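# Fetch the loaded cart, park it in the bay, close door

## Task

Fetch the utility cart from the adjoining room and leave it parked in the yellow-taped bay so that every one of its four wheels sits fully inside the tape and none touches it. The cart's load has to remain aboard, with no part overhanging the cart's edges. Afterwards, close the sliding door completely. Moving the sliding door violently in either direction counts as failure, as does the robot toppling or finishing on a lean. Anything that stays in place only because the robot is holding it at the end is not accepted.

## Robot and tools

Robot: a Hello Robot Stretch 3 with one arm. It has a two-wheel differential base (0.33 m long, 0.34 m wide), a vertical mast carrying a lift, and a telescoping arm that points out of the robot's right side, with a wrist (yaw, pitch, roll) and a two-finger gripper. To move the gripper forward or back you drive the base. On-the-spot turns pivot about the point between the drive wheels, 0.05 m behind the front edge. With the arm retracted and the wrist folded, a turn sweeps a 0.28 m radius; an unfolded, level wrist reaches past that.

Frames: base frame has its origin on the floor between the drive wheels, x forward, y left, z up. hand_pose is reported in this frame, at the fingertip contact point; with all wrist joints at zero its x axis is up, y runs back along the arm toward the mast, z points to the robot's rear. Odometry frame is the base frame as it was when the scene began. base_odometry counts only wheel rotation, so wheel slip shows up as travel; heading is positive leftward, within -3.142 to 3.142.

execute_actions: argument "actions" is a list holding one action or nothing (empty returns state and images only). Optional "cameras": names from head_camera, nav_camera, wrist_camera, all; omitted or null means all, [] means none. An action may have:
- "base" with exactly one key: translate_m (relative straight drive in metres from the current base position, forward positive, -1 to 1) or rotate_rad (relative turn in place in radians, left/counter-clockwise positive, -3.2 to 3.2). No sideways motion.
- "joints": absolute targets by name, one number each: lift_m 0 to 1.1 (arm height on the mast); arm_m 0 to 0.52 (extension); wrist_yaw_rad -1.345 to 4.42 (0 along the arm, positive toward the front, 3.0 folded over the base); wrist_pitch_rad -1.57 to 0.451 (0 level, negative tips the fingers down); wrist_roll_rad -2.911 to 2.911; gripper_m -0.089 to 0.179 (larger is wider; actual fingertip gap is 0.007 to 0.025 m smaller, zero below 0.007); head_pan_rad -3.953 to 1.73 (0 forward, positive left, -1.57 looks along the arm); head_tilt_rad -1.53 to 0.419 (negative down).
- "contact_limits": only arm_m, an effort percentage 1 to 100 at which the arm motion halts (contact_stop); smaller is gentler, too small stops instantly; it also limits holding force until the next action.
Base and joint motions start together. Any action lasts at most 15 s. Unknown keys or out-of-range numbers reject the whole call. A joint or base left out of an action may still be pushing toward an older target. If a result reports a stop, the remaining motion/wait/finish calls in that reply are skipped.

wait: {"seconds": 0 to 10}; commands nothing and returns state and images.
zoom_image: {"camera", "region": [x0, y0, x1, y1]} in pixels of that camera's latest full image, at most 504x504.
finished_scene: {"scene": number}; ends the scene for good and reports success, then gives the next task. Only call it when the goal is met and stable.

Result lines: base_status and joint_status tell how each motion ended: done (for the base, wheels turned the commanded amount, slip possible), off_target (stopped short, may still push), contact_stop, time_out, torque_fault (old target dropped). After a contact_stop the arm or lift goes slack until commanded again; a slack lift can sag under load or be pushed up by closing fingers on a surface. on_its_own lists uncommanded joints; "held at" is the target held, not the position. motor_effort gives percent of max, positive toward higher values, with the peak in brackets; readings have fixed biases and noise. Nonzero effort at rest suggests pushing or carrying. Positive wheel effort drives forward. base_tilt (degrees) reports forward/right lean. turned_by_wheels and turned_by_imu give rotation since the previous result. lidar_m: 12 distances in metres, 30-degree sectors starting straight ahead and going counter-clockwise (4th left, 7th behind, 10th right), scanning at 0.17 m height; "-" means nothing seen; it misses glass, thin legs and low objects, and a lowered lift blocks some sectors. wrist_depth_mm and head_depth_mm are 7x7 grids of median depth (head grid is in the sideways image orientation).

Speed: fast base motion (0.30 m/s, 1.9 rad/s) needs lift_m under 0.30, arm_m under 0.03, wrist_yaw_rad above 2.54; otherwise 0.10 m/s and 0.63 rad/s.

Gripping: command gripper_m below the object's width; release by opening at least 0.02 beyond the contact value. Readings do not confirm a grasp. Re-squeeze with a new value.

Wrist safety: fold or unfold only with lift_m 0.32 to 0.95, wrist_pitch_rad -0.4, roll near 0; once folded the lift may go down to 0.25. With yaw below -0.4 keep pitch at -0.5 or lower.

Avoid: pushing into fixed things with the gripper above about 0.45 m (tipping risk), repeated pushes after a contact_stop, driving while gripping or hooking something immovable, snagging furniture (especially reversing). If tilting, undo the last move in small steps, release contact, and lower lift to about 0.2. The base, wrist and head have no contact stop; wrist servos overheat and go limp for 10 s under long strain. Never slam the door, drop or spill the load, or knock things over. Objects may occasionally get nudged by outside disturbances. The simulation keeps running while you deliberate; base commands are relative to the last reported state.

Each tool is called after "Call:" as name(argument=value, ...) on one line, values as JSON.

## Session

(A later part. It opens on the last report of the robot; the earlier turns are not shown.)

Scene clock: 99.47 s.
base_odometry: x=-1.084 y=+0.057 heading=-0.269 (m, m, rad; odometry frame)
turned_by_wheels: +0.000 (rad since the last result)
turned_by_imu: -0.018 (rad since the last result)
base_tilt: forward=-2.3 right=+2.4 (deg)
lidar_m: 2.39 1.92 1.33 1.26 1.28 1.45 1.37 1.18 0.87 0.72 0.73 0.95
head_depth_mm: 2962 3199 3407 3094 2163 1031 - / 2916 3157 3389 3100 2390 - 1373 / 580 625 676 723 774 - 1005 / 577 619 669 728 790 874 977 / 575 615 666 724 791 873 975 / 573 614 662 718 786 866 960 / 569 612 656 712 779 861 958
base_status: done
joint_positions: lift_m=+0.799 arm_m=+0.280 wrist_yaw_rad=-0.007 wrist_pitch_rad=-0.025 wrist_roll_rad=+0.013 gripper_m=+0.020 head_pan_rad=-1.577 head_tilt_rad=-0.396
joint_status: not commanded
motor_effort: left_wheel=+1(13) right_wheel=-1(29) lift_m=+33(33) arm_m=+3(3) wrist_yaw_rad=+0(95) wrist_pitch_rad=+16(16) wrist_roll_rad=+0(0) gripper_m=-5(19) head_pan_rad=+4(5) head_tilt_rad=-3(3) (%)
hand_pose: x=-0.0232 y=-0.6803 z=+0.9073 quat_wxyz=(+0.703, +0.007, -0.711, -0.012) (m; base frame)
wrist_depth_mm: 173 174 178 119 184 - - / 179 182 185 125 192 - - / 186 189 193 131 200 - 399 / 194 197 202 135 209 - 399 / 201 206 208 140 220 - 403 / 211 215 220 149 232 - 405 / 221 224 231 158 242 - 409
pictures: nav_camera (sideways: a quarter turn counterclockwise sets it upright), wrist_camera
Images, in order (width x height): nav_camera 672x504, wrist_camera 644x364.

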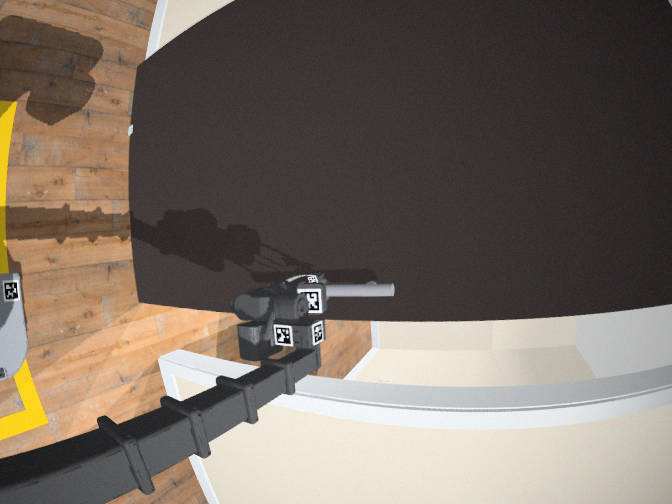

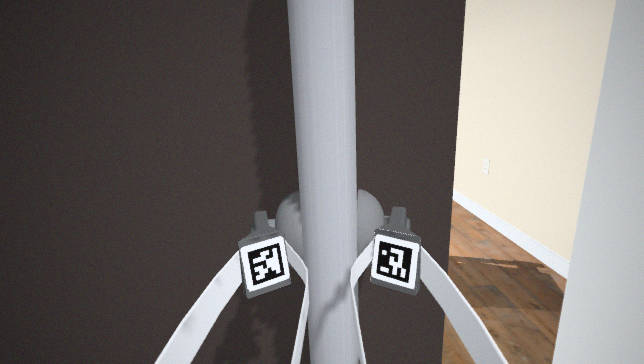

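Call:
execute_actions(actions=[{"base":{"rotate_rad":0.035},"joints":{"arm_m":0.265}}], cameras=[])

Call:
execute_actions(actions=[{"base":{"translate_m":0.3}}], cameras=["nav_camera","wrist_camera"])

Scene clock: 105.30 s.
base_odometry: x=-1.084 y=+0.057 heading=-0.234 (m, m, rad; odometry frame)
turned_by_wheels: +0.035 (rad since the last result)
turned_by_imu: +0.035 (rad since the last result)
base_tilt: forward=-2.4 right=+2.4 (deg)
lidar_m: 2.40 1.85 1.32 1.25 1.29 1.44 1.37 1.14 0.87 0.71 0.73 0.98
head_depth_mm: 2952 3128 3413 3103 2182 1796 - / 2875 3152 3300 2779 2287 - 1354 / 576 620 668 709 765 - 998 / 577 617 668 725 784 873 974 / 576 617 665 723 791 872 975 / 573 617 666 722 788 870 971 / 573 615 662 719 788 868 968
base_status: done
joint_positions: lift_m=+0.799 arm_m=+0.265 wrist_yaw_rad=-0.020 wrist_pitch_rad=-0.022 wrist_roll_rad=+0.013 gripper_m=+0.020 head_pan_rad=-1.577 head_tilt_rad=-0.396
joint_status: all done
on_its_own: wrist_yaw_rad is at rest, and its effort (+18) is outside its rest range (-12 to +12)
motor_effort: left_wheel=-4(11) right_wheel=+6(21) lift_m=+33(33) arm_m=-1(6) wrist_yaw_rad=+18(59) wrist_pitch_rad=+13(16) wrist_roll_rad=-1(0) gripper_m=-6(12) head_pan_rad=+4(4) head_tilt_rad=-2(2) (%)
hand_pose: x=-0.0266 y=-0.6658 z=+0.9083 quat_wxyz=(+0.703, +0.001, -0.711, -0.015) (m; base frame)
wrist_depth_mm: 184 187 188 130 193 - - / 191 194 196 135 201 - - / 199 201 203 141 210 - - / 208 210 212 147 218 - 434 / 216 219 220 151 229 - 429 / 225 228 233 160 242 - 433 / 236 239 244 206 251 - 440
pictures: none
No camera images: the call's "cameras" was empty. Leave "cameras" out to get every camera's image.

Scene clock: 109.57 s.
base_odometry: x=-0.792 y=-0.012 heading=-0.234 (m, m, rad; odometry frame)
turned_by_wheels: +0.000 (rad since the last result)
turned_by_imu: -0.007 (rad since the last result)
base_tilt: forward=-2.4 right=+2.4 (deg)
lidar_m: 2.11 1.88 1.33 1.26 1.30 1.72 1.66 1.13 1.04 0.71 0.72 0.96
head_depth_mm: 2937 3158 3283 2749 2191 1778 - / 581 627 1880 2137 2129 - 1361 / 570 611 659 699 755 - 968 / 567 611 658 715 781 861 961 / 567 607 655 711 778 858 956 / 564 608 653 709 776 855 953 / 564 603 652 706 771 852 949
base_status: done
joint_positions: lift_m=+0.799 arm_m=+0.265 wrist_yaw_rad=-0.073 wrist_pitch_rad=-0.024 wrist_roll_rad=+0.013 gripper_m=+0.020 head_pan_rad=-1.577 head_tilt_rad=-0.396
joint_status: not commanded
on_its_own: wrist_yaw_rad is held at -0.065, not at your +0.000, by its stall guard, which is not easing now
motor_effort: left_wheel=-2(14) right_wheel=+3(31) lift_m=+33(33) arm_m=+3(2) wrist_yaw_rad=+11(91) wrist_pitch_rad=+15(15) wrist_roll_rad=+0(0) gripper_m=-6(19) head_pan_rad=+5(4) head_tilt_rad=-3(3) (%)
hand_pose: x=-0.0401 y=-0.6647 z=+0.9077 quat_wxyz=(+0.702, -0.017, -0.711, -0.035) (m; base frame)
wrist_depth_mm: 170 174 179 123 190 - - / 177 181 186 128 198 - - / 183 188 194 134 206 - - / 191 195 201 139 215 - - / 199 204 209 144 227 - - / 207 213 220 152 238 - - / 215 222 232 167 248 - -
pictures: nav_camera (sideways: a quarter turn counterclockwise sets it upright), wrist_camera
Images, in order (width x height): nav_camera 672x504, wrist_camera 644x364.

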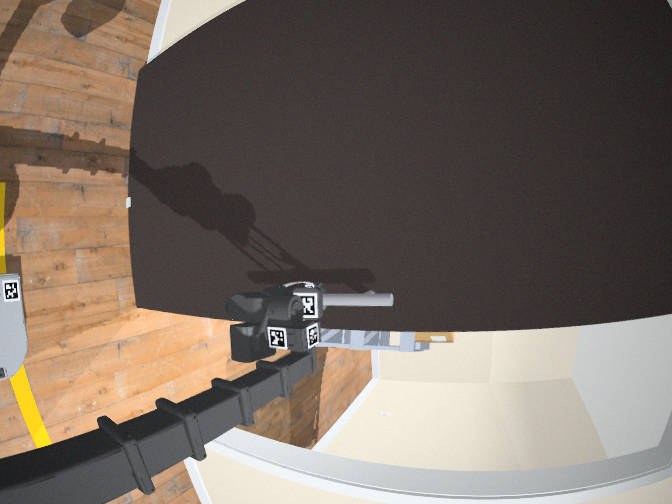

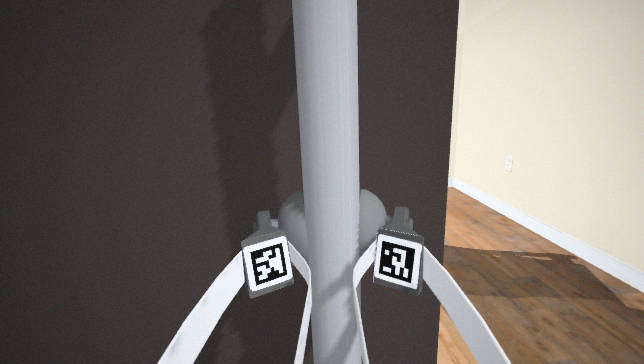

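Call:
execute_actions(actions=[{"base":{"rotate_rad":0.02},"joints":{"arm_m":0.255,"wrist_yaw_rad":0.0}}], cameras=[])

Call:
execute_actions(actions=[{"base":{"translate_m":0.22},"joints":{"head_pan_rad":-1.9,"head_tilt_rad":-0.3}}])

Scene clock: 113.83 s.
base_odometry: x=-0.792 y=-0.012 heading=-0.214 (m, m, rad; odometry frame)
turned_by_wheels: +0.020 (rad since the last result)
turned_by_imu: +0.020 (rad since the last result)
base_tilt: forward=-2.4 right=+2.4 (deg)
lidar_m: 2.11 1.84 1.32 1.27 1.30 1.74 1.67 1.11 1.04 0.70 0.72 0.98
head_depth_mm: 2933 3099 2144 2624 2134 1806 - / 2891 3107 1943 2336 2128 - 1324 / 567 608 657 701 759 - 985 / 567 607 658 704 768 858 963 / 566 607 655 713 776 863 958 / 565 606 654 711 780 857 960 / 564 607 655 709 777 858 957
base_status: done
joint_positions: lift_m=+0.799 arm_m=+0.255 wrist_yaw_rad=+0.003 wrist_pitch_rad=-0.022 wrist_roll_rad=+0.013 gripper_m=+0.020 head_pan_rad=-1.577 head_tilt_rad=-0.396
joint_status: all done
motor_effort: left_wheel=-1(13) right_wheel=+0(26) lift_m=+33(33) arm_m=-2(7) wrist_yaw_rad=-4(84) wrist_pitch_rad=+14(15) wrist_roll_rad=+0(0) gripper_m=-5(15) head_pan_rad=+5(4) head_tilt_rad=-2(2) (%)
hand_pose: x=-0.0207 y=-0.6559 z=+0.9081 quat_wxyz=(+0.703, +0.009, -0.711, -0.007) (m; base frame)
wrist_depth_mm: 187 188 188 128 189 - - / 195 195 196 134 197 - - / 202 203 204 140 205 - - / 212 212 213 144 214 - - / 221 221 222 149 222 - - / 232 232 234 159 240 - - / 243 243 245 169 246 - -
pictures: none
No camera images: the call's "cameras" was empty. Leave "cameras" out to get every camera's image.

Scene clock: 117.23 s.
base_odometry: x=-0.577 y=-0.059 heading=-0.214 (m, m, rad; odometry frame)
turned_by_wheels: +0.000 (rad since the last result)
turned_by_imu: -0.002 (rad since the last result)
base_tilt: forward=-2.4 right=+2.4 (deg)
lidar_m: 1.89 1.85 1.33 1.27 1.31 1.76 1.89 1.20 2.01 0.70 0.72 0.97
head_depth_mm: 2679 2796 2893 3030 2481 1848 1451 / 3163 3284 3467 3502 2507 1855 1459 / 3232 3422 3503 2619 2295 1867 1560 / 3118 3337 2081 2540 2375 2012 - / 3021 3207 3299 2574 2219 - - / 572 603 635 670 708 - - / 552 582 613 651 692 735 788
base_status: done
joint_positions: lift_m=+0.799 arm_m=+0.255 wrist_yaw_rad=+0.008 wrist_pitch_rad=-0.024 wrist_roll_rad=+0.013 gripper_m=+0.020 head_pan_rad=-1.893 head_tilt_rad=-0.310
joint_status: all done
motor_effort: left_wheel=+1(15) right_wheel=-2(32) lift_m=+33(33) arm_m=+2(3) wrist_yaw_rad=-10(93) wrist_pitch_rad=+15(15) wrist_roll_rad=+0(0) gripper_m=-6(20) head_pan_rad=-4(30) head_tilt_rad=+5(19) (%)
hand_pose: x=-0.0194 y=-0.6555 z=+0.9078 quat_wxyz=(+0.703, +0.011, -0.711, -0.006) (m; base frame)
wrist_depth_mm: 184 184 185 124 185 - - / 192 192 192 129 193 - - / 199 200 200 135 201 - - / 207 208 209 140 210 - - / 217 218 218 144 219 - - / 227 228 230 154 234 - - / 239 239 239 162 241 - -
pictures: head_camera (sideways: a quarter turn clockwise sets it upright), nav_camera (sideways: a quarter turn counterclockwise sets it upright), wrist_camera
Images, in order (width x height): head_camera 896x504, nav_camera 672x504, wrist_camera 644x364.

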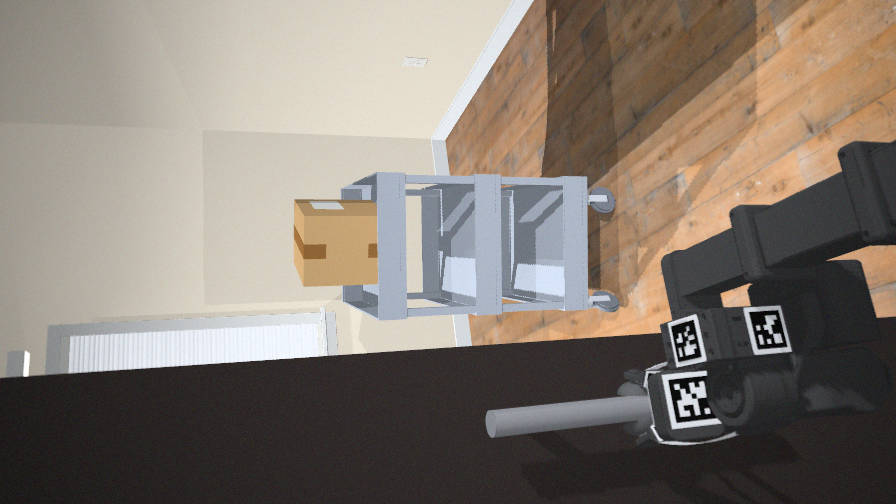

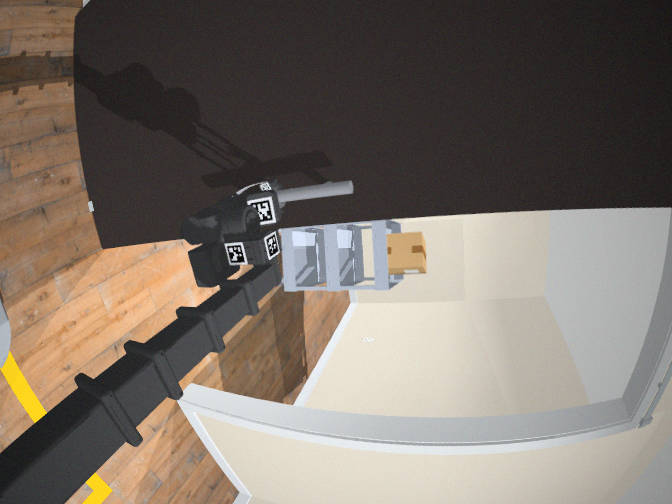

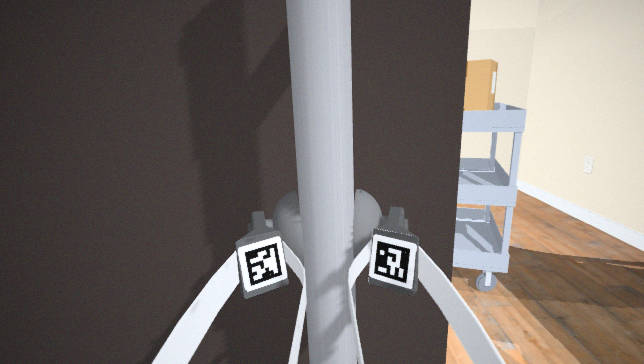

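Call:
execute_actions(actions=[{"joints":{"gripper_m":0.12}}], cameras=[])

Call:
execute_actions(actions=[{"joints":{"arm_m":0.0,"head_pan_rad":-2.3,"head_tilt_rad":-0.7}}])

Scene clock: 126.83 s.
base_odometry: x=-0.577 y=-0.059 heading=-0.214 (m, m, rad; odometry frame)
turned_by_wheels: +0.000 (rad since the last result)
turned_by_imu: +0.000 (rad since the last result)
base_tilt: forward=-2.4 right=+2.4 (deg)
lidar_m: 1.89 1.85 1.33 1.27 1.31 1.76 1.88 1.20 2.02 0.70 0.72 0.97
head_depth_mm: 2654 2797 2888 3026 2477 1824 1454 / 3185 3265 3497 3460 2509 1840 1466 / 3268 3426 3519 2615 2291 1849 1562 / 3094 3296 2114 2530 2374 1998 - / 3026 3206 3384 2531 2253 - - / 569 600 634 671 709 - - / 551 581 614 648 690 741 791
base_status: not commanded
joint_positions: lift_m=+0.799 arm_m=+0.255 wrist_yaw_rad=+0.002 wrist_pitch_rad=-0.022 wrist_roll_rad=+0.013 gripper_m=+0.120 head_pan_rad=-1.893 head_tilt_rad=-0.310
joint_status: all done
motor_effort: left_wheel=+0(1) right_wheel=-1(3) lift_m=+33(33) arm_m=+1(2) wrist_yaw_rad=-3(10) wrist_pitch_rad=+14(15) wrist_roll_rad=+0(0) gripper_m=+1(94) head_pan_rad=-4(4) head_tilt_rad=+6(6) (%)
hand_pose: x=-0.0209 y=-0.6556 z=+0.9081 quat_wxyz=(+0.703, +0.009, -0.711, -0.007) (m; base frame)
wrist_depth_mm: 183 183 183 124 186 - - / 190 191 192 129 193 - - / 198 198 199 134 201 - - / 206 207 208 142 210 - - / 216 216 218 149 219 - - / 226 225 228 156 230 - - / 236 238 239 164 242 - -
pictures: none
No camera images: the call's "cameras" was empty. Leave "cameras" out to get every camera's image.

Scene clock: 129.93 s.
base_odometry: x=-0.577 y=-0.059 heading=-0.214 (m, m, rad; odometry frame)
turned_by_wheels: +0.000 (rad since the last result)
turned_by_imu: +0.000 (rad since the last result)
base_tilt: forward=-2.3 right=+2.3 (deg)
lidar_m: 1.88 1.85 1.33 1.27 1.31 1.76 1.89 1.20 2.02 0.70 0.72 0.97
head_depth_mm: 1135 1326 1588 1849 1572 1333 1160 / 1022 1167 1372 1665 1584 1337 1202 / 1080 1208 1370 1562 1581 1377 - / 2399 2683 2515 1946 1598 1415 - / 2673 3036 2510 1963 1592 1409 - / 3084 3380 2545 1958 1604 1379 - / 3096 2222 2283 1977 1619 1369 -
base_status: not commanded
joint_positions: lift_m=+0.799 arm_m=+0.002 wrist_yaw_rad=+0.001 wrist_pitch_rad=-0.021 wrist_roll_rad=+0.013 gripper_m=+0.120 head_pan_rad=-2.293 head_tilt_rad=-0.691
joint_status: all done
joint sent to its limit — the command would take arm_m past its lower limit, so that joint was sent only as far as its limit.
motor_effort: left_wheel=+0(0) right_wheel=+0(1) lift_m=+33(33) arm_m=-3(3) wrist_yaw_rad=+0(3) wrist_pitch_rad=+13(14) wrist_roll_rad=+0(0) gripper_m=+0(0) head_pan_rad=-5(35) head_tilt_rad=-5(36) (%)
hand_pose: x=-0.0213 y=-0.4028 z=+0.9084 quat_wxyz=(+0.703, +0.008, -0.711, -0.008) (m; base frame)
wrist_depth_mm: 411 412 416 416 - - - / 429 433 432 436 - - - / 446 449 449 455 - - - / 469 473 469 467 - - - / 487 485 494 492 - - - / 513 512 521 517 - - - / 534 536 538 544 - - -
pictures: head_camera (sideways: a quarter turn clockwise sets it upright), nav_camera (sideways: a quarter turn counterclockwise sets it upright), wrist_camera
Images, in order (width x height): head_camera 896x504, nav_camera 672x504, wrist_camera 644x364.

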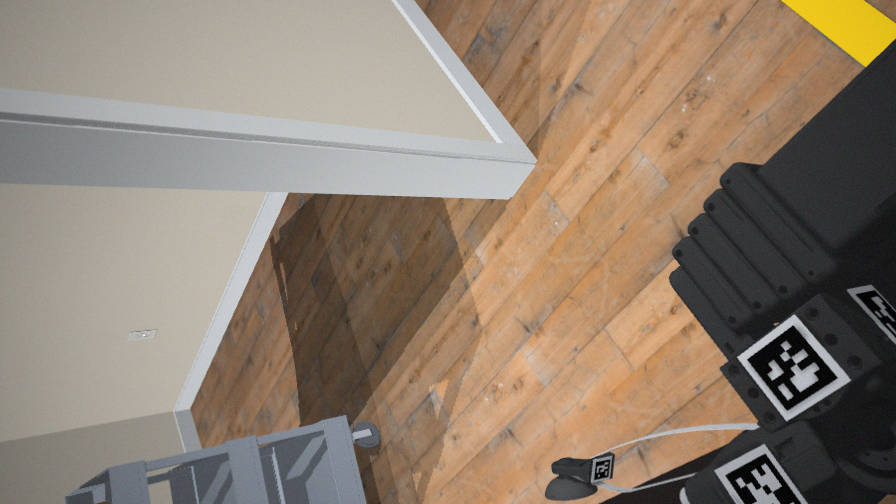

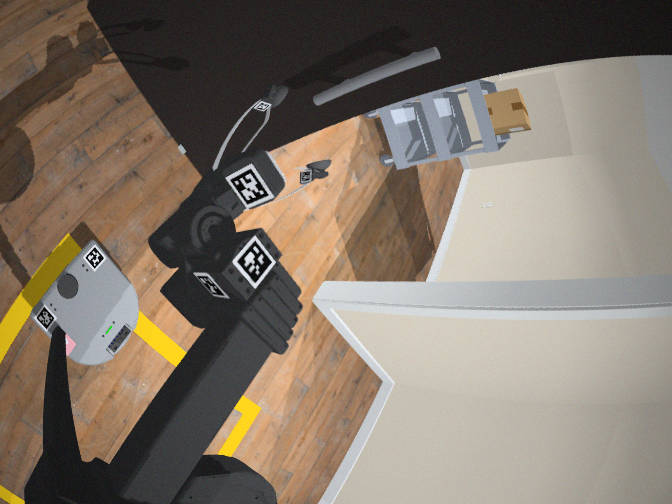

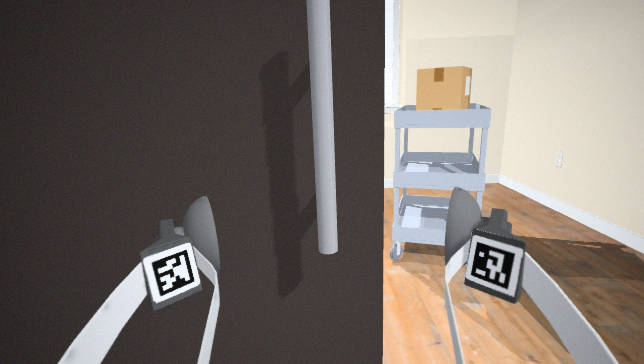

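Call:
execute_actions(actions=[{"base":{"translate_m":-0.4},"joints":{"wrist_pitch_rad":-0.4,"lift_m":0.6,"gripper_m":0.04,"head_pan_rad":1.57,"head_tilt_rad":-0.9}}], cameras=["head_camera","nav_camera"])

Scene clock: 143.37 s.
base_odometry: x=-0.968 y=+0.026 heading=-0.214 (m, m, rad; odometry frame)
turned_by_wheels: +0.000 (rad since the last result)
turned_by_imu: +0.002 (rad since the last result)
base_tilt: forward=-2.4 right=+2.4 (deg)
lidar_m: 2.29 1.83 1.32 1.26 1.30 1.55 1.48 1.12 0.93 1.91 0.76 0.99
head_depth_mm: 1131 1314 1576 1582 1369 1218 1095 / 1119 1310 1565 1581 1380 1216 1092 / 1118 1311 1571 1595 1391 1232 1098 / 1115 1303 1564 1604 1402 1239 1126 / 1112 1296 1541 1612 1394 1275 - / 1112 1295 1552 1624 1426 - - / 1105 1286 1545 1664 - - -
base_status: done
joint_positions: lift_m=+0.601 arm_m=+0.002 wrist_yaw_rad=+0.001 wrist_pitch_rad=-0.414 wrist_roll_rad=+0.013 gripper_m=+0.040 head_pan_rad=+1.563 head_tilt_rad=-0.889
joint_status: all done
motor_effort: left_wheel=+0(4) right_wheel=+1(3) lift_m=+8(30) arm_m=-4(3) wrist_yaw_rad=-1(1) wrist_pitch_rad=+9(13) wrist_roll_rad=+0(0) gripper_m=+0(94) head_pan_rad=+5(48) head_tilt_rad=-6(27) (%)
hand_pose: x=-0.0214 y=-0.3719 z=+0.6142 quat_wxyz=(+0.688, +0.145, -0.696, -0.147) (m; base frame)
wrist_depth_mm: 422 - - - - - 586 / 454 - - - - - 586 / 505 - - - - - 627 / 561 592 - - - - 676 / 642 648 - 998 - 919 776 / 741 755 834 859 817 829 826 / 775 771 745 741 734 720 713
pictures: head_camera (sideways: a quarter turn clockwise sets it upright), nav_camera (sideways: a quarter turn counterclockwise sets it upright)
Images, in order (width x height): head_camera 896x504, nav_camera 672x504.

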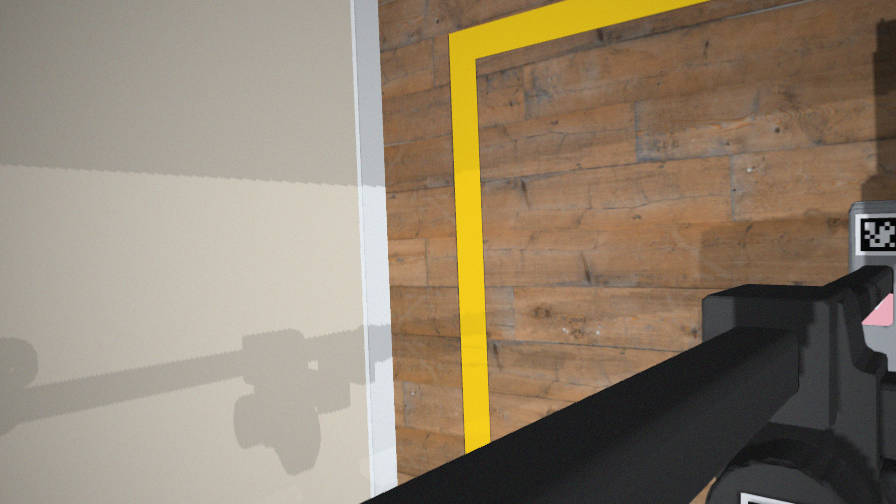

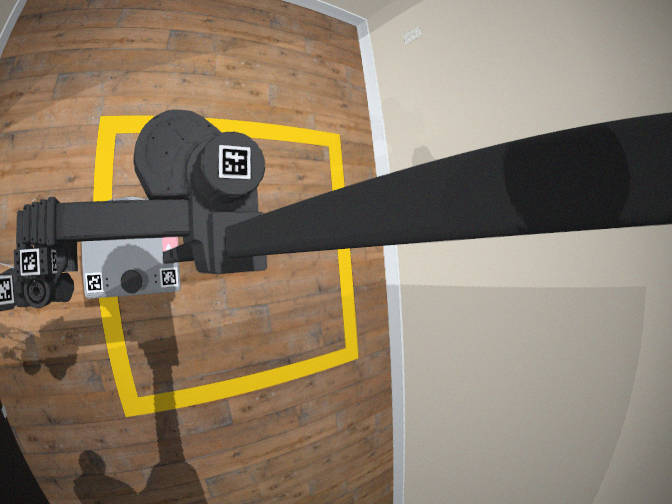

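Call:
execute_actions(actions=[{"base":{"translate_m":-0.05},"joints":{"wrist_yaw_rad":3.04,"head_pan_rad":0,"head_tilt_rad":-0.5}}], cameras=[])

Call:
execute_actions(actions=[{"base":{"rotate_rad":-1.58},"joints":{"lift_m":0.26}}], cameras=["head_camera","nav_camera"])

Scene clock: 170.77 s.
base_odometry: x=-1.017 y=+0.036 heading=-0.214 (m, m, rad; odometry frame)
turned_by_wheels: +0.000 (rad since the last result)
turned_by_imu: +0.001 (rad since the last result)
base_tilt: forward=-2.4 right=+2.4 (deg)
lidar_m: 2.33 1.83 1.31 1.26 1.30 1.50 1.43 1.12 0.90 1.89 0.78 0.99
head_depth_mm: 1936 2076 2253 2278 1887 1510 1258 / 1934 2099 2310 2467 1871 1514 1269 / 1925 2097 2316 2456 1909 1517 1269 / 1924 2099 2313 2453 1913 1530 1274 / 1917 2113 2307 2470 1910 1531 1273 / 1918 2120 2323 2491 1906 1529 1282 / 1916 2125 2354 2438 1935 1542 1290
base_status: done
joint_positions: lift_m=+0.601 arm_m=+0.002 wrist_yaw_rad=+3.038 wrist_pitch_rad=-0.414 wrist_roll_rad=+0.013 gripper_m=+0.040 head_pan_rad=+0.007 head_tilt_rad=-0.507
joint_status: all done
motor_effort: left_wheel=-1(5) right_wheel=+0(2) lift_m=+8(7) arm_m=-2(3) wrist_yaw_rad=+3(3) wrist_pitch_rad=+9(9) wrist_roll_rad=+0(0) gripper_m=+0(1) head_pan_rad=-4(49) head_tilt_rad=+5(37) (%)
hand_pose: x=+0.0021 y=+0.0766 z=+0.6142 quat_wxyz=(+0.182, +0.703, +0.108, +0.679) (m; base frame)
wrist_depth_mm: - - - - - - - / - - - - - - - / - - - - - - - / - - - - - - - / - - - 994 996 961 937 / 900 886 - 856 821 827 813 / 782 765 744 750 742 714 724
pictures: none
No camera images: the call's "cameras" was empty. Leave "cameras" out to get every camera's image.

Scene clock: 174.70 s.
base_odometry: x=-1.017 y=+0.036 heading=-1.794 (m, m, rad; odometry frame)
turned_by_wheels: -1.580 (rad since the last result)
turned_by_imu: -1.585 (rad since the last result)
base_tilt: forward=-2.3 right=+2.4 (deg)
lidar_m: 1.90 0.78 0.98 2.33 1.85 1.32 1.26 1.30 1.50 1.44 1.13 0.90
head_depth_mm: 2873 3136 3345 2508 1884 1496 1262 / 2880 1993 2403 2399 1893 1514 1265 / 2868 1885 2272 2301 1896 1520 1269 / 2881 3124 3345 2412 1896 1517 1269 / 2927 3163 3353 2539 1916 1527 1270 / 2870 3227 3369 2559 1905 1524 1244 / 2890 3196 3358 2563 1855 1003 1145
base_status: done
joint_positions: lift_m=+0.261 arm_m=+0.002 wrist_yaw_rad=+3.038 wrist_pitch_rad=-0.415 wrist_roll_rad=+0.013 gripper_m=+0.040 head_pan_rad=+0.007 head_tilt_rad=-0.507
joint_status: all done
motor_effort: left_wheel=+2(5) right_wheel=-3(5) lift_m=+7(9) arm_m=-3(3) wrist_yaw_rad=+2(3) wrist_pitch_rad=+9(10) wrist_roll_rad=+0(1) gripper_m=+0(0) head_pan_rad=-3(5) head_tilt_rad=+4(5) (%)
hand_pose: x=+0.0020 y=+0.0765 z=+0.2742 quat_wxyz=(+0.182, +0.703, +0.109, +0.679) (m; base frame)
wrist_depth_mm: - - - - - - 739 / - - - - - 959 761 / 880 860 838 805 791 767 706 / 687 675 649 644 625 615 596 / 561 555 - 554 535 513 504 / 483 - - - 435 445 433 / - - - - 392 383 380
pictures: head_camera (sideways: a quarter turn clockwise sets it upright), nav_camera (sideways: a quarter turn counterclockwise sets it upright)
Images, in order (width x height): head_camera 896x504, nav_camera 672x504.

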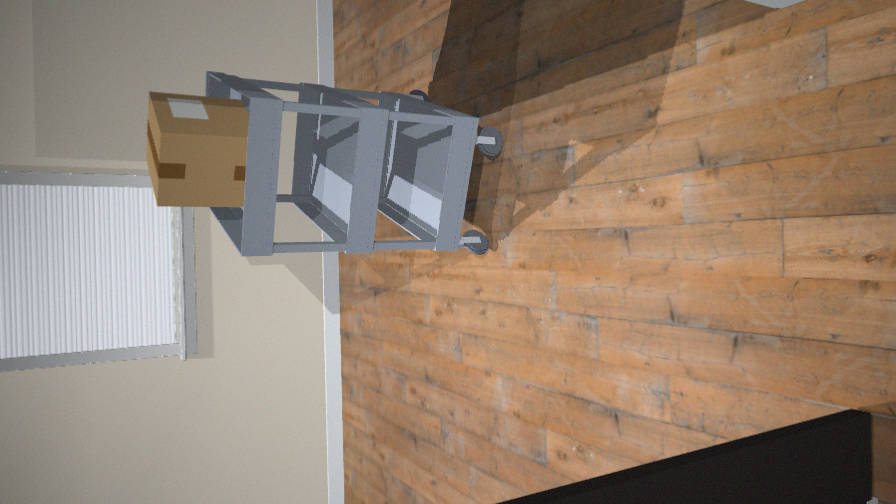

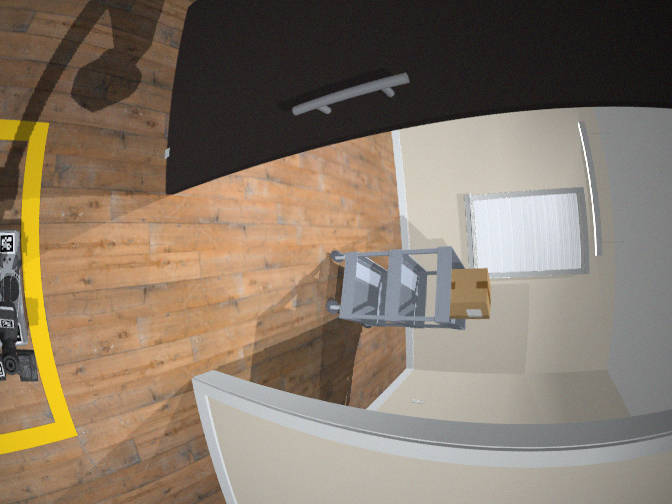

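Call:
execute_actions(actions=[{"base":{"translate_m":0.7}}], cameras=["nav_camera"])

Scene clock: 182.07 s.
base_odometry: x=-1.172 y=-0.646 heading=-1.794 (m, m, rad; odometry frame)
turned_by_wheels: +0.000 (rad since the last result)
turned_by_imu: +0.000 (rad since the last result)
base_tilt: forward=-2.3 right=+2.4 (deg)
lidar_m: 1.22 2.90 0.53 0.35 2.42 2.05 1.96 2.02 1.48 0.47 0.48 1.21
head_depth_mm: 2332 2494 1485 2271 1823 1500 1262 / 2310 1333 1261 1600 1667 1524 1259 / 2321 2445 1324 1610 1717 1521 1267 / 2305 2528 2669 2204 1754 1527 1277 / 2315 2549 2824 2570 1918 1534 1278 / 2319 2542 2799 2547 1918 1547 1271 / 2329 2586 2791 2557 1944 1541 1280
base_status: done
joint_positions: lift_m=+0.261 arm_m=+0.002 wrist_yaw_rad=+3.039 wrist_pitch_rad=-0.415 wrist_roll_rad=+0.013 gripper_m=+0.040 head_pan_rad=+0.007 head_tilt_rad=-0.506
joint_status: not commanded
motor_effort: left_wheel=+1(8) right_wheel=-2(4) lift_m=+8(8) arm_m=-2(3) wrist_yaw_rad=+1(3) wrist_pitch_rad=+9(9) wrist_roll_rad=+0(0) gripper_m=+0(1) head_pan_rad=-3(5) head_tilt_rad=+4(4) (%)
hand_pose: x=+0.0018 y=+0.0766 z=+0.2741 quat_wxyz=(+0.182, +0.703, +0.109, +0.679) (m; base frame)
wrist_depth_mm: - - - 502 - - - / - - - 546 985 - 961 / 881 867 840 628 746 763 738 / 690 677 644 614 633 611 596 / 568 558 - 550 535 509 505 / 480 - - - 437 439 435 / - - - - 391 386 382
pictures: nav_camera (sideways: a quarter turn counterclockwise sets it upright)
Images, in order (width x height): nav_camera 672x504.

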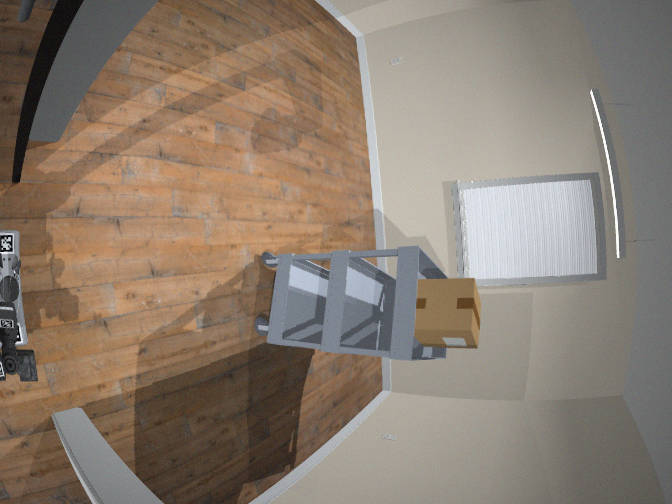

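Call:
execute_actions(actions=[{"base":{"translate_m":0.55},"joints":{"head_tilt_rad":-0.6,"head_pan_rad":-0.2}}], cameras=["head_camera","nav_camera"])

Scene clock: 187.43 s.
base_odometry: x=-1.294 y=-1.183 heading=-1.794 (m, m, rad; odometry frame)
turned_by_wheels: +0.000 (rad since the last result)
turned_by_imu: +0.000 (rad since the last result)
base_tilt: forward=-2.3 right=+2.4 (deg)
lidar_m: 0.69 2.34 2.48 1.60 0.64 0.62 2.50 0.65 0.57 1.28 1.44 0.69
head_depth_mm: 2031 2257 2490 966 1657 1409 1206 / 2008 976 1017 894 1075 1126 1179 / 1962 859 811 869 1110 1234 1208 / 1910 871 849 899 1110 1224 1208 / 1875 2018 1078 830 1083 1272 1220 / 1848 2036 2230 953 1703 1441 1222 / 1801 1977 2217 2244 1753 1443 1224
base_status: done
joint_positions: lift_m=+0.261 arm_m=+0.002 wrist_yaw_rad=+3.039 wrist_pitch_rad=-0.415 wrist_roll_rad=+0.013 gripper_m=+0.040 head_pan_rad=-0.193 head_tilt_rad=-0.593
joint_status: all done
motor_effort: left_wheel=+1(7) right_wheel=-2(4) lift_m=+8(8) arm_m=-3(2) wrist_yaw_rad=+2(2) wrist_pitch_rad=+9(10) wrist_roll_rad=+0(0) gripper_m=+0(0) head_pan_rad=-3(26) head_tilt_rad=-4(15) (%)
hand_pose: x=+0.0018 y=+0.0766 z=+0.2741 quat_wxyz=(+0.182, +0.703, +0.109, +0.679) (m; base frame)
wrist_depth_mm: 515 - - - - - - / 524 687 - - - - 968 / 573 694 835 814 784 763 738 / 621 639 652 646 629 608 597 / 564 551 - 553 535 514 503 / 477 - - - 431 440 432 / - - - - 390 387 380
pictures: head_camera (sideways: a quarter turn clockwise sets it upright), nav_camera (sideways: a quarter turn counterclockwise sets it upright)
Images, in order (width x height): head_camera 896x504, nav_camera 672x504.

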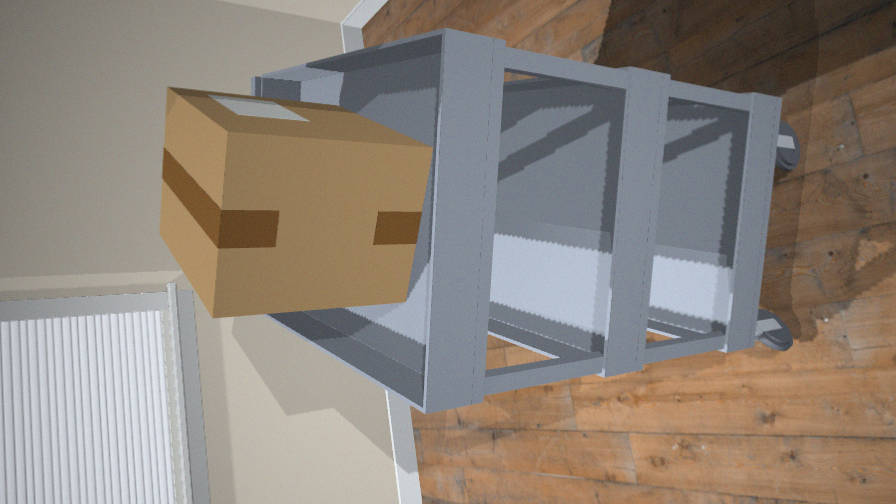

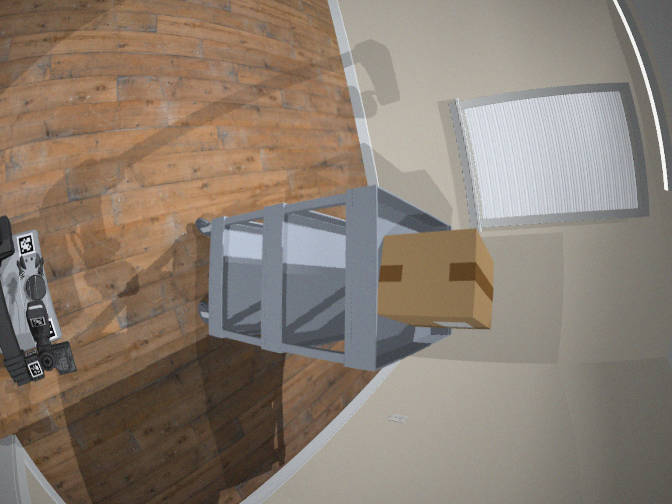

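Call:
execute_actions(actions=[{"joints":{"lift_m":0.34,"head_pan_rad":-0.25,"head_tilt_rad":-0.9}}], cameras=[])

Call:
execute_actions(actions=[{"joints":{"wrist_yaw_rad":1.57}}], cameras=[])

Call:
execute_actions(actions=[{"joints":{"wrist_pitch_rad":0,"wrist_roll_rad":1.57,"gripper_m":0.15}}])

Scene clock: 228.80 s.
base_odometry: x=-1.294 y=-1.183 heading=-1.794 (m, m, rad; odometry frame)
turned_by_wheels: +0.000 (rad since the last result)
turned_by_imu: +0.000 (rad since the last result)
base_tilt: forward=-2.3 right=+2.3 (deg)
lidar_m: 0.69 2.34 2.48 1.60 0.64 0.62 2.51 0.65 0.57 1.27 1.44 0.69
head_depth_mm: 2215 2197 1851 1583 1376 1218 1091 / 1022 860 892 1375 1383 1217 1097 / 714 794 1136 1081 1339 1219 1098 / 723 805 1146 1088 1340 1231 1107 / 745 839 1145 1203 1343 1232 1104 / 1863 873 937 1551 1405 1245 1110 / 1919 2148 1914 1625 1416 1250 1120
base_status: not commanded
joint_positions: lift_m=+0.339 arm_m=+0.002 wrist_yaw_rad=+3.039 wrist_pitch_rad=-0.415 wrist_roll_rad=+0.013 gripper_m=+0.040 head_pan_rad=-0.243 head_tilt_rad=-0.888
joint_status: all done
motor_effort: left_wheel=+1(1) right_wheel=-2(2) lift_m=+33(36) arm_m=-2(2) wrist_yaw_rad=+1(1) wrist_pitch_rad=+9(9) wrist_roll_rad=+0(0) gripper_m=+0(1) head_pan_rad=-6(12) head_tilt_rad=-7(34) (%)
hand_pose: x=+0.0018 y=+0.0765 z=+0.3526 quat_wxyz=(+0.182, +0.703, +0.109, +0.679) (m; base frame)
wrist_depth_mm: 519 - - - - - - / 526 675 - - - - - / 568 686 - 992 950 915 887 / 616 691 787 788 755 739 723 / 640 671 - 638 641 617 606 / 569 560 - 561 522 529 523 / 500 507 - - 472 461 453
pictures: none
No camera images: the call's "cameras" was empty. Leave "cameras" out to get every camera's image.

Scene clock: 230.53 s.
base_odometry: x=-1.294 y=-1.183 heading=-1.794 (m, m, rad; odometry frame)
turned_by_wheels: +0.000 (rad since the last result)
turned_by_imu: +0.000 (rad since the last result)
base_tilt: forward=-2.3 right=+2.3 (deg)
lidar_m: 0.69 2.33 2.49 1.60 0.64 0.62 2.51 0.65 0.57 1.28 1.44 0.69
head_depth_mm: 2214 2193 1842 1574 1386 1218 1094 / 1025 857 893 1384 1380 1222 1100 / 711 796 1132 1083 1339 1220 1095 / 721 803 1136 1087 1341 1232 1104 / 743 837 1154 1201 1352 1239 1109 / 1888 870 935 1551 1407 1241 1113 / 1929 2140 1917 1627 1412 1242 1112
base_status: not commanded
joint_positions: lift_m=+0.339 arm_m=+0.002 wrist_yaw_rad=+1.572 wrist_pitch_rad=-0.415 wrist_roll_rad=+0.013 gripper_m=+0.040 head_pan_rad=-0.243 head_tilt_rad=-0.888
joint_status: all done
motor_effort: left_wheel=+1(1) right_wheel=-2(2) lift_m=+33(33) arm_m=-2(3) wrist_yaw_rad=-3(2) wrist_pitch_rad=+9(9) wrist_roll_rad=-1(0) gripper_m=-1(0) head_pan_rad=-5(5) head_tilt_rad=-7(7) (%)
hand_pose: x=+0.2034 y=-0.1469 z=+0.3526 quat_wxyz=(+0.590, +0.595, -0.389, +0.383) (m; base frame)
wrist_depth_mm: - - - - - - - / - - 833 899 853 - - / - - 901 676 631 921 885 / 834 807 782 767 721 738 712 / 679 672 657 645 640 618 615 / 573 566 537 551 524 533 522 / 497 500 479 478 469 462 457
pictures: none
No camera images: the call's "cameras" was empty. Leave "cameras" out to get every camera's image.

Scene clock: 232.13 s.
base_odometry: x=-1.294 y=-1.183 heading=-1.794 (m, m, rad; odometry frame)
turned_by_wheels: +0.000 (rad since the last result)
turned_by_imu: +0.000 (rad since the last result)
base_tilt: forward=-2.3 right=+2.4 (deg)
lidar_m: 0.69 2.33 2.48 1.60 0.63 0.62 2.50 0.65 0.57 1.28 1.44 0.69
head_depth_mm: 2200 2188 1869 1584 1376 1213 1112 / 1017 859 892 1380 1380 1227 1097 / 713 792 1136 1078 1331 1251 1100 / 720 805 1144 1085 1340 1226 1102 / 745 839 1150 1193 1351 1236 1108 / 1886 872 936 1549 1407 1243 1103 / 1920 2149 1924 1626 1413 1246 1119
base_status: not commanded
joint_positions: lift_m=+0.339 arm_m=+0.002 wrist_yaw_rad=+1.572 wrist_pitch_rad=-0.022 wrist_roll_rad=+1.569 gripper_m=+0.150 head_pan_rad=-0.243 head_tilt_rad=-0.888
joint_status: all done
motor_effort: left_wheel=+1(1) right_wheel=-1(2) lift_m=+34(33) arm_m=-2(3) wrist_yaw_rad=-3(2) wrist_pitch_rad=+14(12) wrist_roll_rad=+0(1) gripper_m=+0(97) head_pan_rad=-2(3) head_tilt_rad=-7(7) (%)
hand_pose: x=+0.2343 y=-0.1467 z=+0.4479 quat_wxyz=(+0.009, +0.707, -0.707, -0.007) (m; base frame)
wrist_depth_mm: - 570 518 521 705 521 518 / 668 610 - - - 563 529 / 747 608 - - - 657 524 / - 652 - - 948 693 528 / - - - - 801 748 534 / - - - - - 876 493 / - - - - - 812 582
pictures: head_camera (sideways: a quarter turn clockwise sets it upright), nav_camera (sideways: a quarter turn counterclockwise sets it upright), wrist_camera
Images, in order (width x height): head_camera 896x504, nav_camera 672x504, wrist_camera 644x364.

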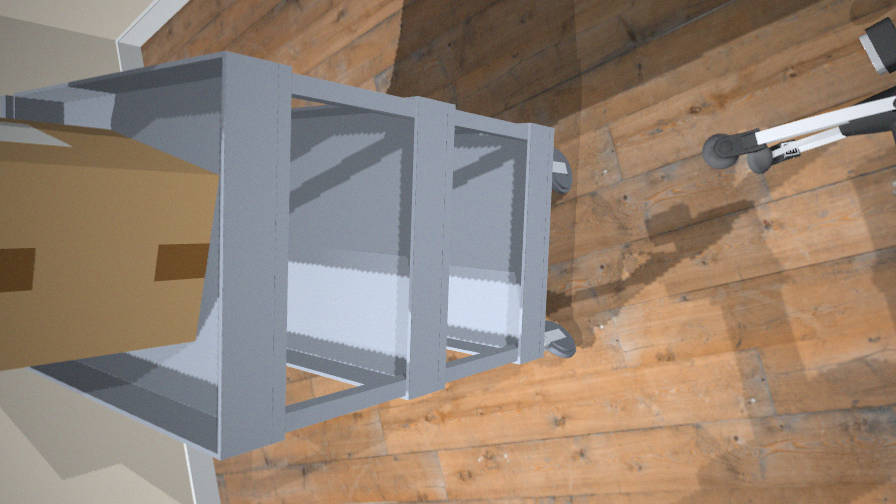

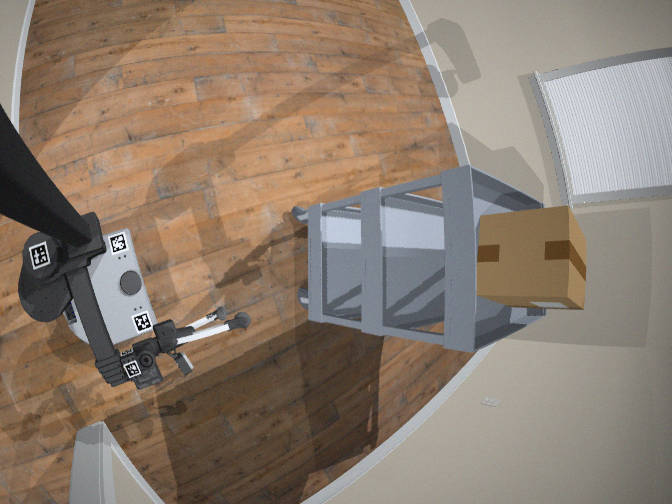

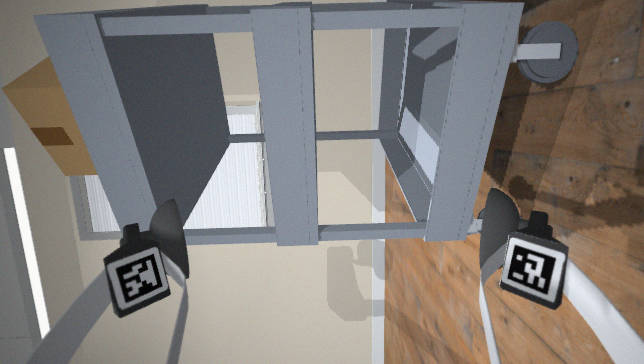

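Call:
execute_actions(actions=[{"base":{"translate_m":0.2},"joints":{"lift_m":0.14,"gripper_m":0.175,"head_tilt_rad":-1.1}}])

Scene clock: 251.27 s.
base_odometry: x=-1.338 y=-1.378 heading=-1.794 (m, m, rad; odometry frame)
turned_by_wheels: +0.000 (rad since the last result)
turned_by_imu: +0.000 (rad since the last result)
base_tilt: forward=-2.4 right=+2.3 (deg)
lidar_m: 0.50 2.13 2.49 2.38 0.82 0.76 2.71 0.71 0.78 1.39 1.43 0.50
head_depth_mm: 738 611 806 1369 1272 1164 1077 / 602 615 959 1170 1270 1180 - / 598 623 979 1199 1281 1177 - / 619 628 988 1232 1287 1174 - / 666 636 984 1172 1284 1184 1122 / 734 640 939 1396 1295 1189 1097 / 1899 1724 1573 1416 1296 1195 1095
base_status: done
joint_positions: lift_m=+0.141 arm_m=+0.002 wrist_yaw_rad=+1.572 wrist_pitch_rad=-0.021 wrist_roll_rad=+1.569 gripper_m=+0.175 head_pan_rad=-0.243 head_tilt_rad=-1.086
joint_status: all done
motor_effort: left_wheel=+2(5) right_wheel=-2(2) lift_m=+8(31) arm_m=-2(3) wrist_yaw_rad=-2(2) wrist_pitch_rad=+13(14) wrist_roll_rad=+0(0) gripper_m=+2(94) head_pan_rad=-5(1) head_tilt_rad=-8(31) (%)
hand_pose: x=+0.2343 y=-0.1467 z=+0.2498 quat_wxyz=(+0.009, +0.707, -0.707, -0.007) (m; base frame)
wrist_depth_mm: 326 380 805 - 339 353 287 / 353 377 791 - 369 378 290 / 587 394 774 - 406 437 291 / 630 420 755 - 614 441 295 / 667 469 - - 530 496 282 / 533 517 - - 516 484 - / - - - - 927 453 304
pictures: head_camera (sideways: a quarter turn clockwise sets it upright), nav_camera (sideways: a quarter turn counterclockwise sets it upright), wrist_camera
Images, in order (width x height): head_camera 896x504, nav_camera 672x504, wrist_camera 644x364.

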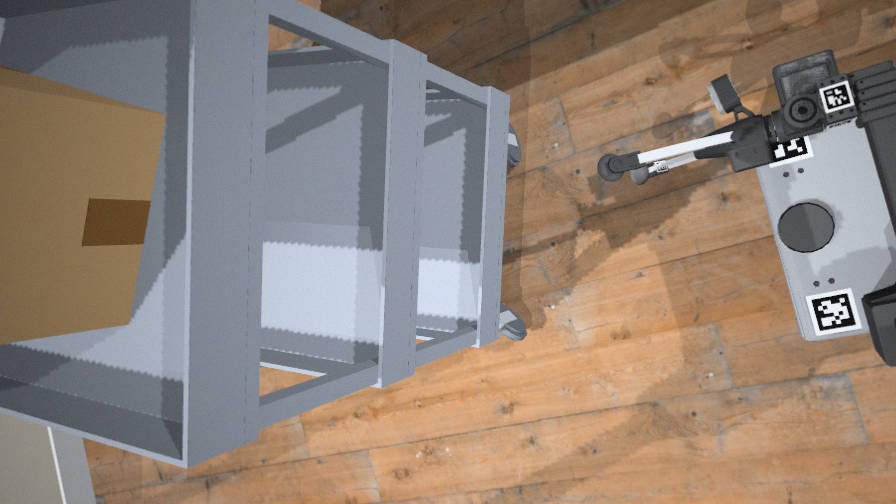

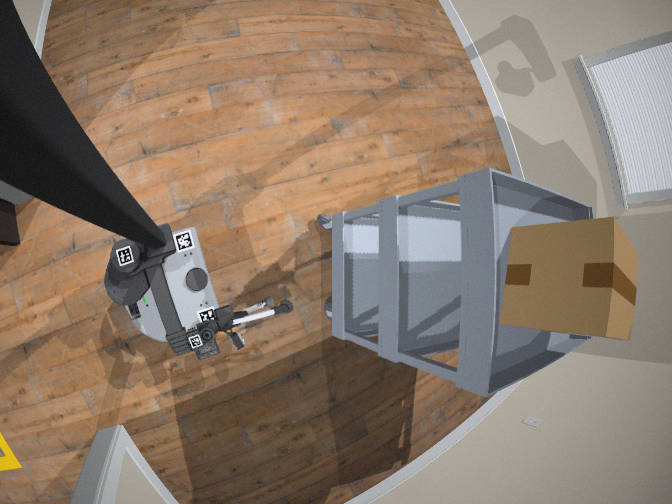

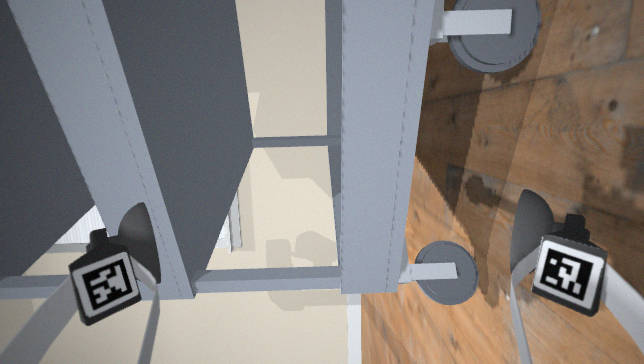

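Call:
execute_actions(actions=[{"base":{"translate_m":0.2},"joints":{"lift_m":0.09,"head_tilt_rad":-1.25}}])

Scene clock: 263.40 s.
base_odometry: x=-1.382 y=-1.573 heading=-1.794 (m, m, rad; odometry frame)
turned_by_wheels: +0.000 (rad since the last result)
turned_by_imu: +0.000 (rad since the last result)
base_tilt: forward=-2.4 right=+2.4 (deg)
lidar_m: 0.31 1.92 2.49 2.38 1.12 0.92 2.91 0.87 1.05 1.39 0.35 0.31
head_depth_mm: 443 548 521 845 1223 1155 1103 / 460 549 528 845 1237 - 1093 / 476 559 535 850 1233 - - / 494 563 541 1141 1234 - - / 613 570 550 989 1238 1191 - / 606 562 556 1329 1248 1176 1128 / 1661 1534 1433 1340 1266 1184 1125
base_status: done
joint_positions: lift_m=+0.091 arm_m=+0.002 wrist_yaw_rad=+1.572 wrist_pitch_rad=-0.021 wrist_roll_rad=+1.569 gripper_m=+0.175 head_pan_rad=-0.243 head_tilt_rad=-1.235
joint_status: all done
motor_effort: left_wheel=+1(5) right_wheel=-2(3) lift_m=+7(8) arm_m=-2(3) wrist_yaw_rad=-2(2) wrist_pitch_rad=+13(13) wrist_roll_rad=+0(0) gripper_m=+0(0) head_pan_rad=-4(5) head_tilt_rad=-9(27) (%)
hand_pose: x=+0.2343 y=-0.1467 z=+0.1999 quat_wxyz=(+0.008, +0.707, -0.707, -0.007) (m; base frame)
wrist_depth_mm: 328 476 - 158 159 341 174 / 326 468 - 171 172 344 231 / 324 462 - 185 188 347 233 / 321 464 - 202 207 353 234 / 320 534 - 222 233 400 224 / 301 - - 245 501 382 - / 332 - - 283 320 328 244
pictures: head_camera (sideways: a quarter turn clockwise sets it upright), nav_camera (sideways: a quarter turn counterclockwise sets it upright), wrist_camera
Images, in order (width x height): head_camera 896x504, nav_camera 672x504, wrist_camera 644x364.

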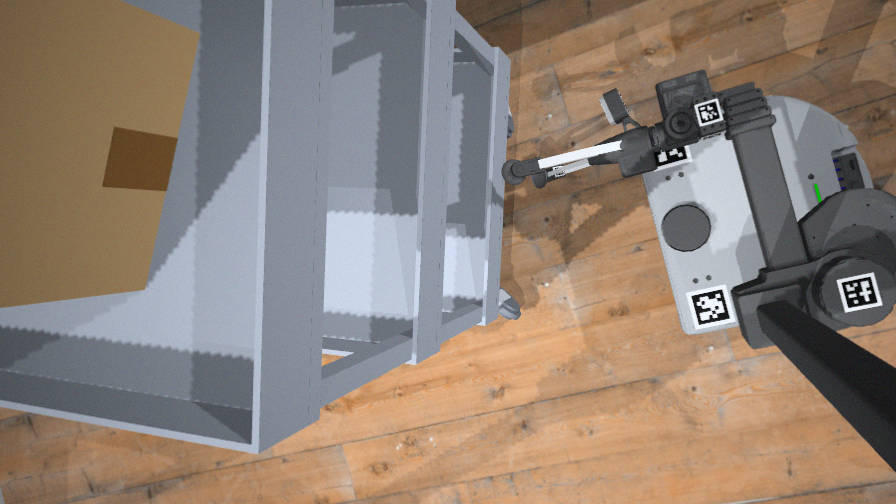

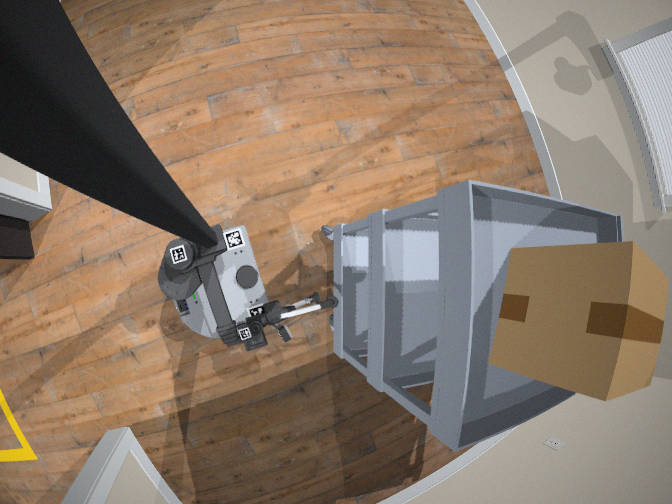

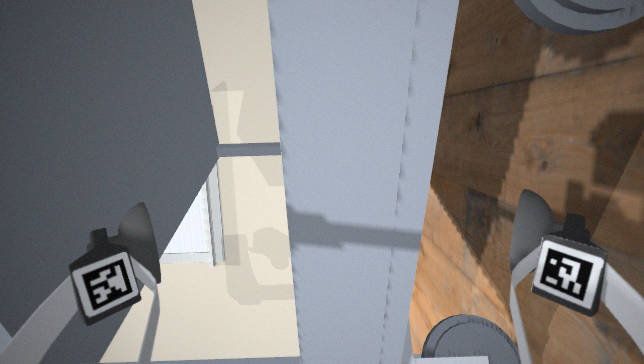

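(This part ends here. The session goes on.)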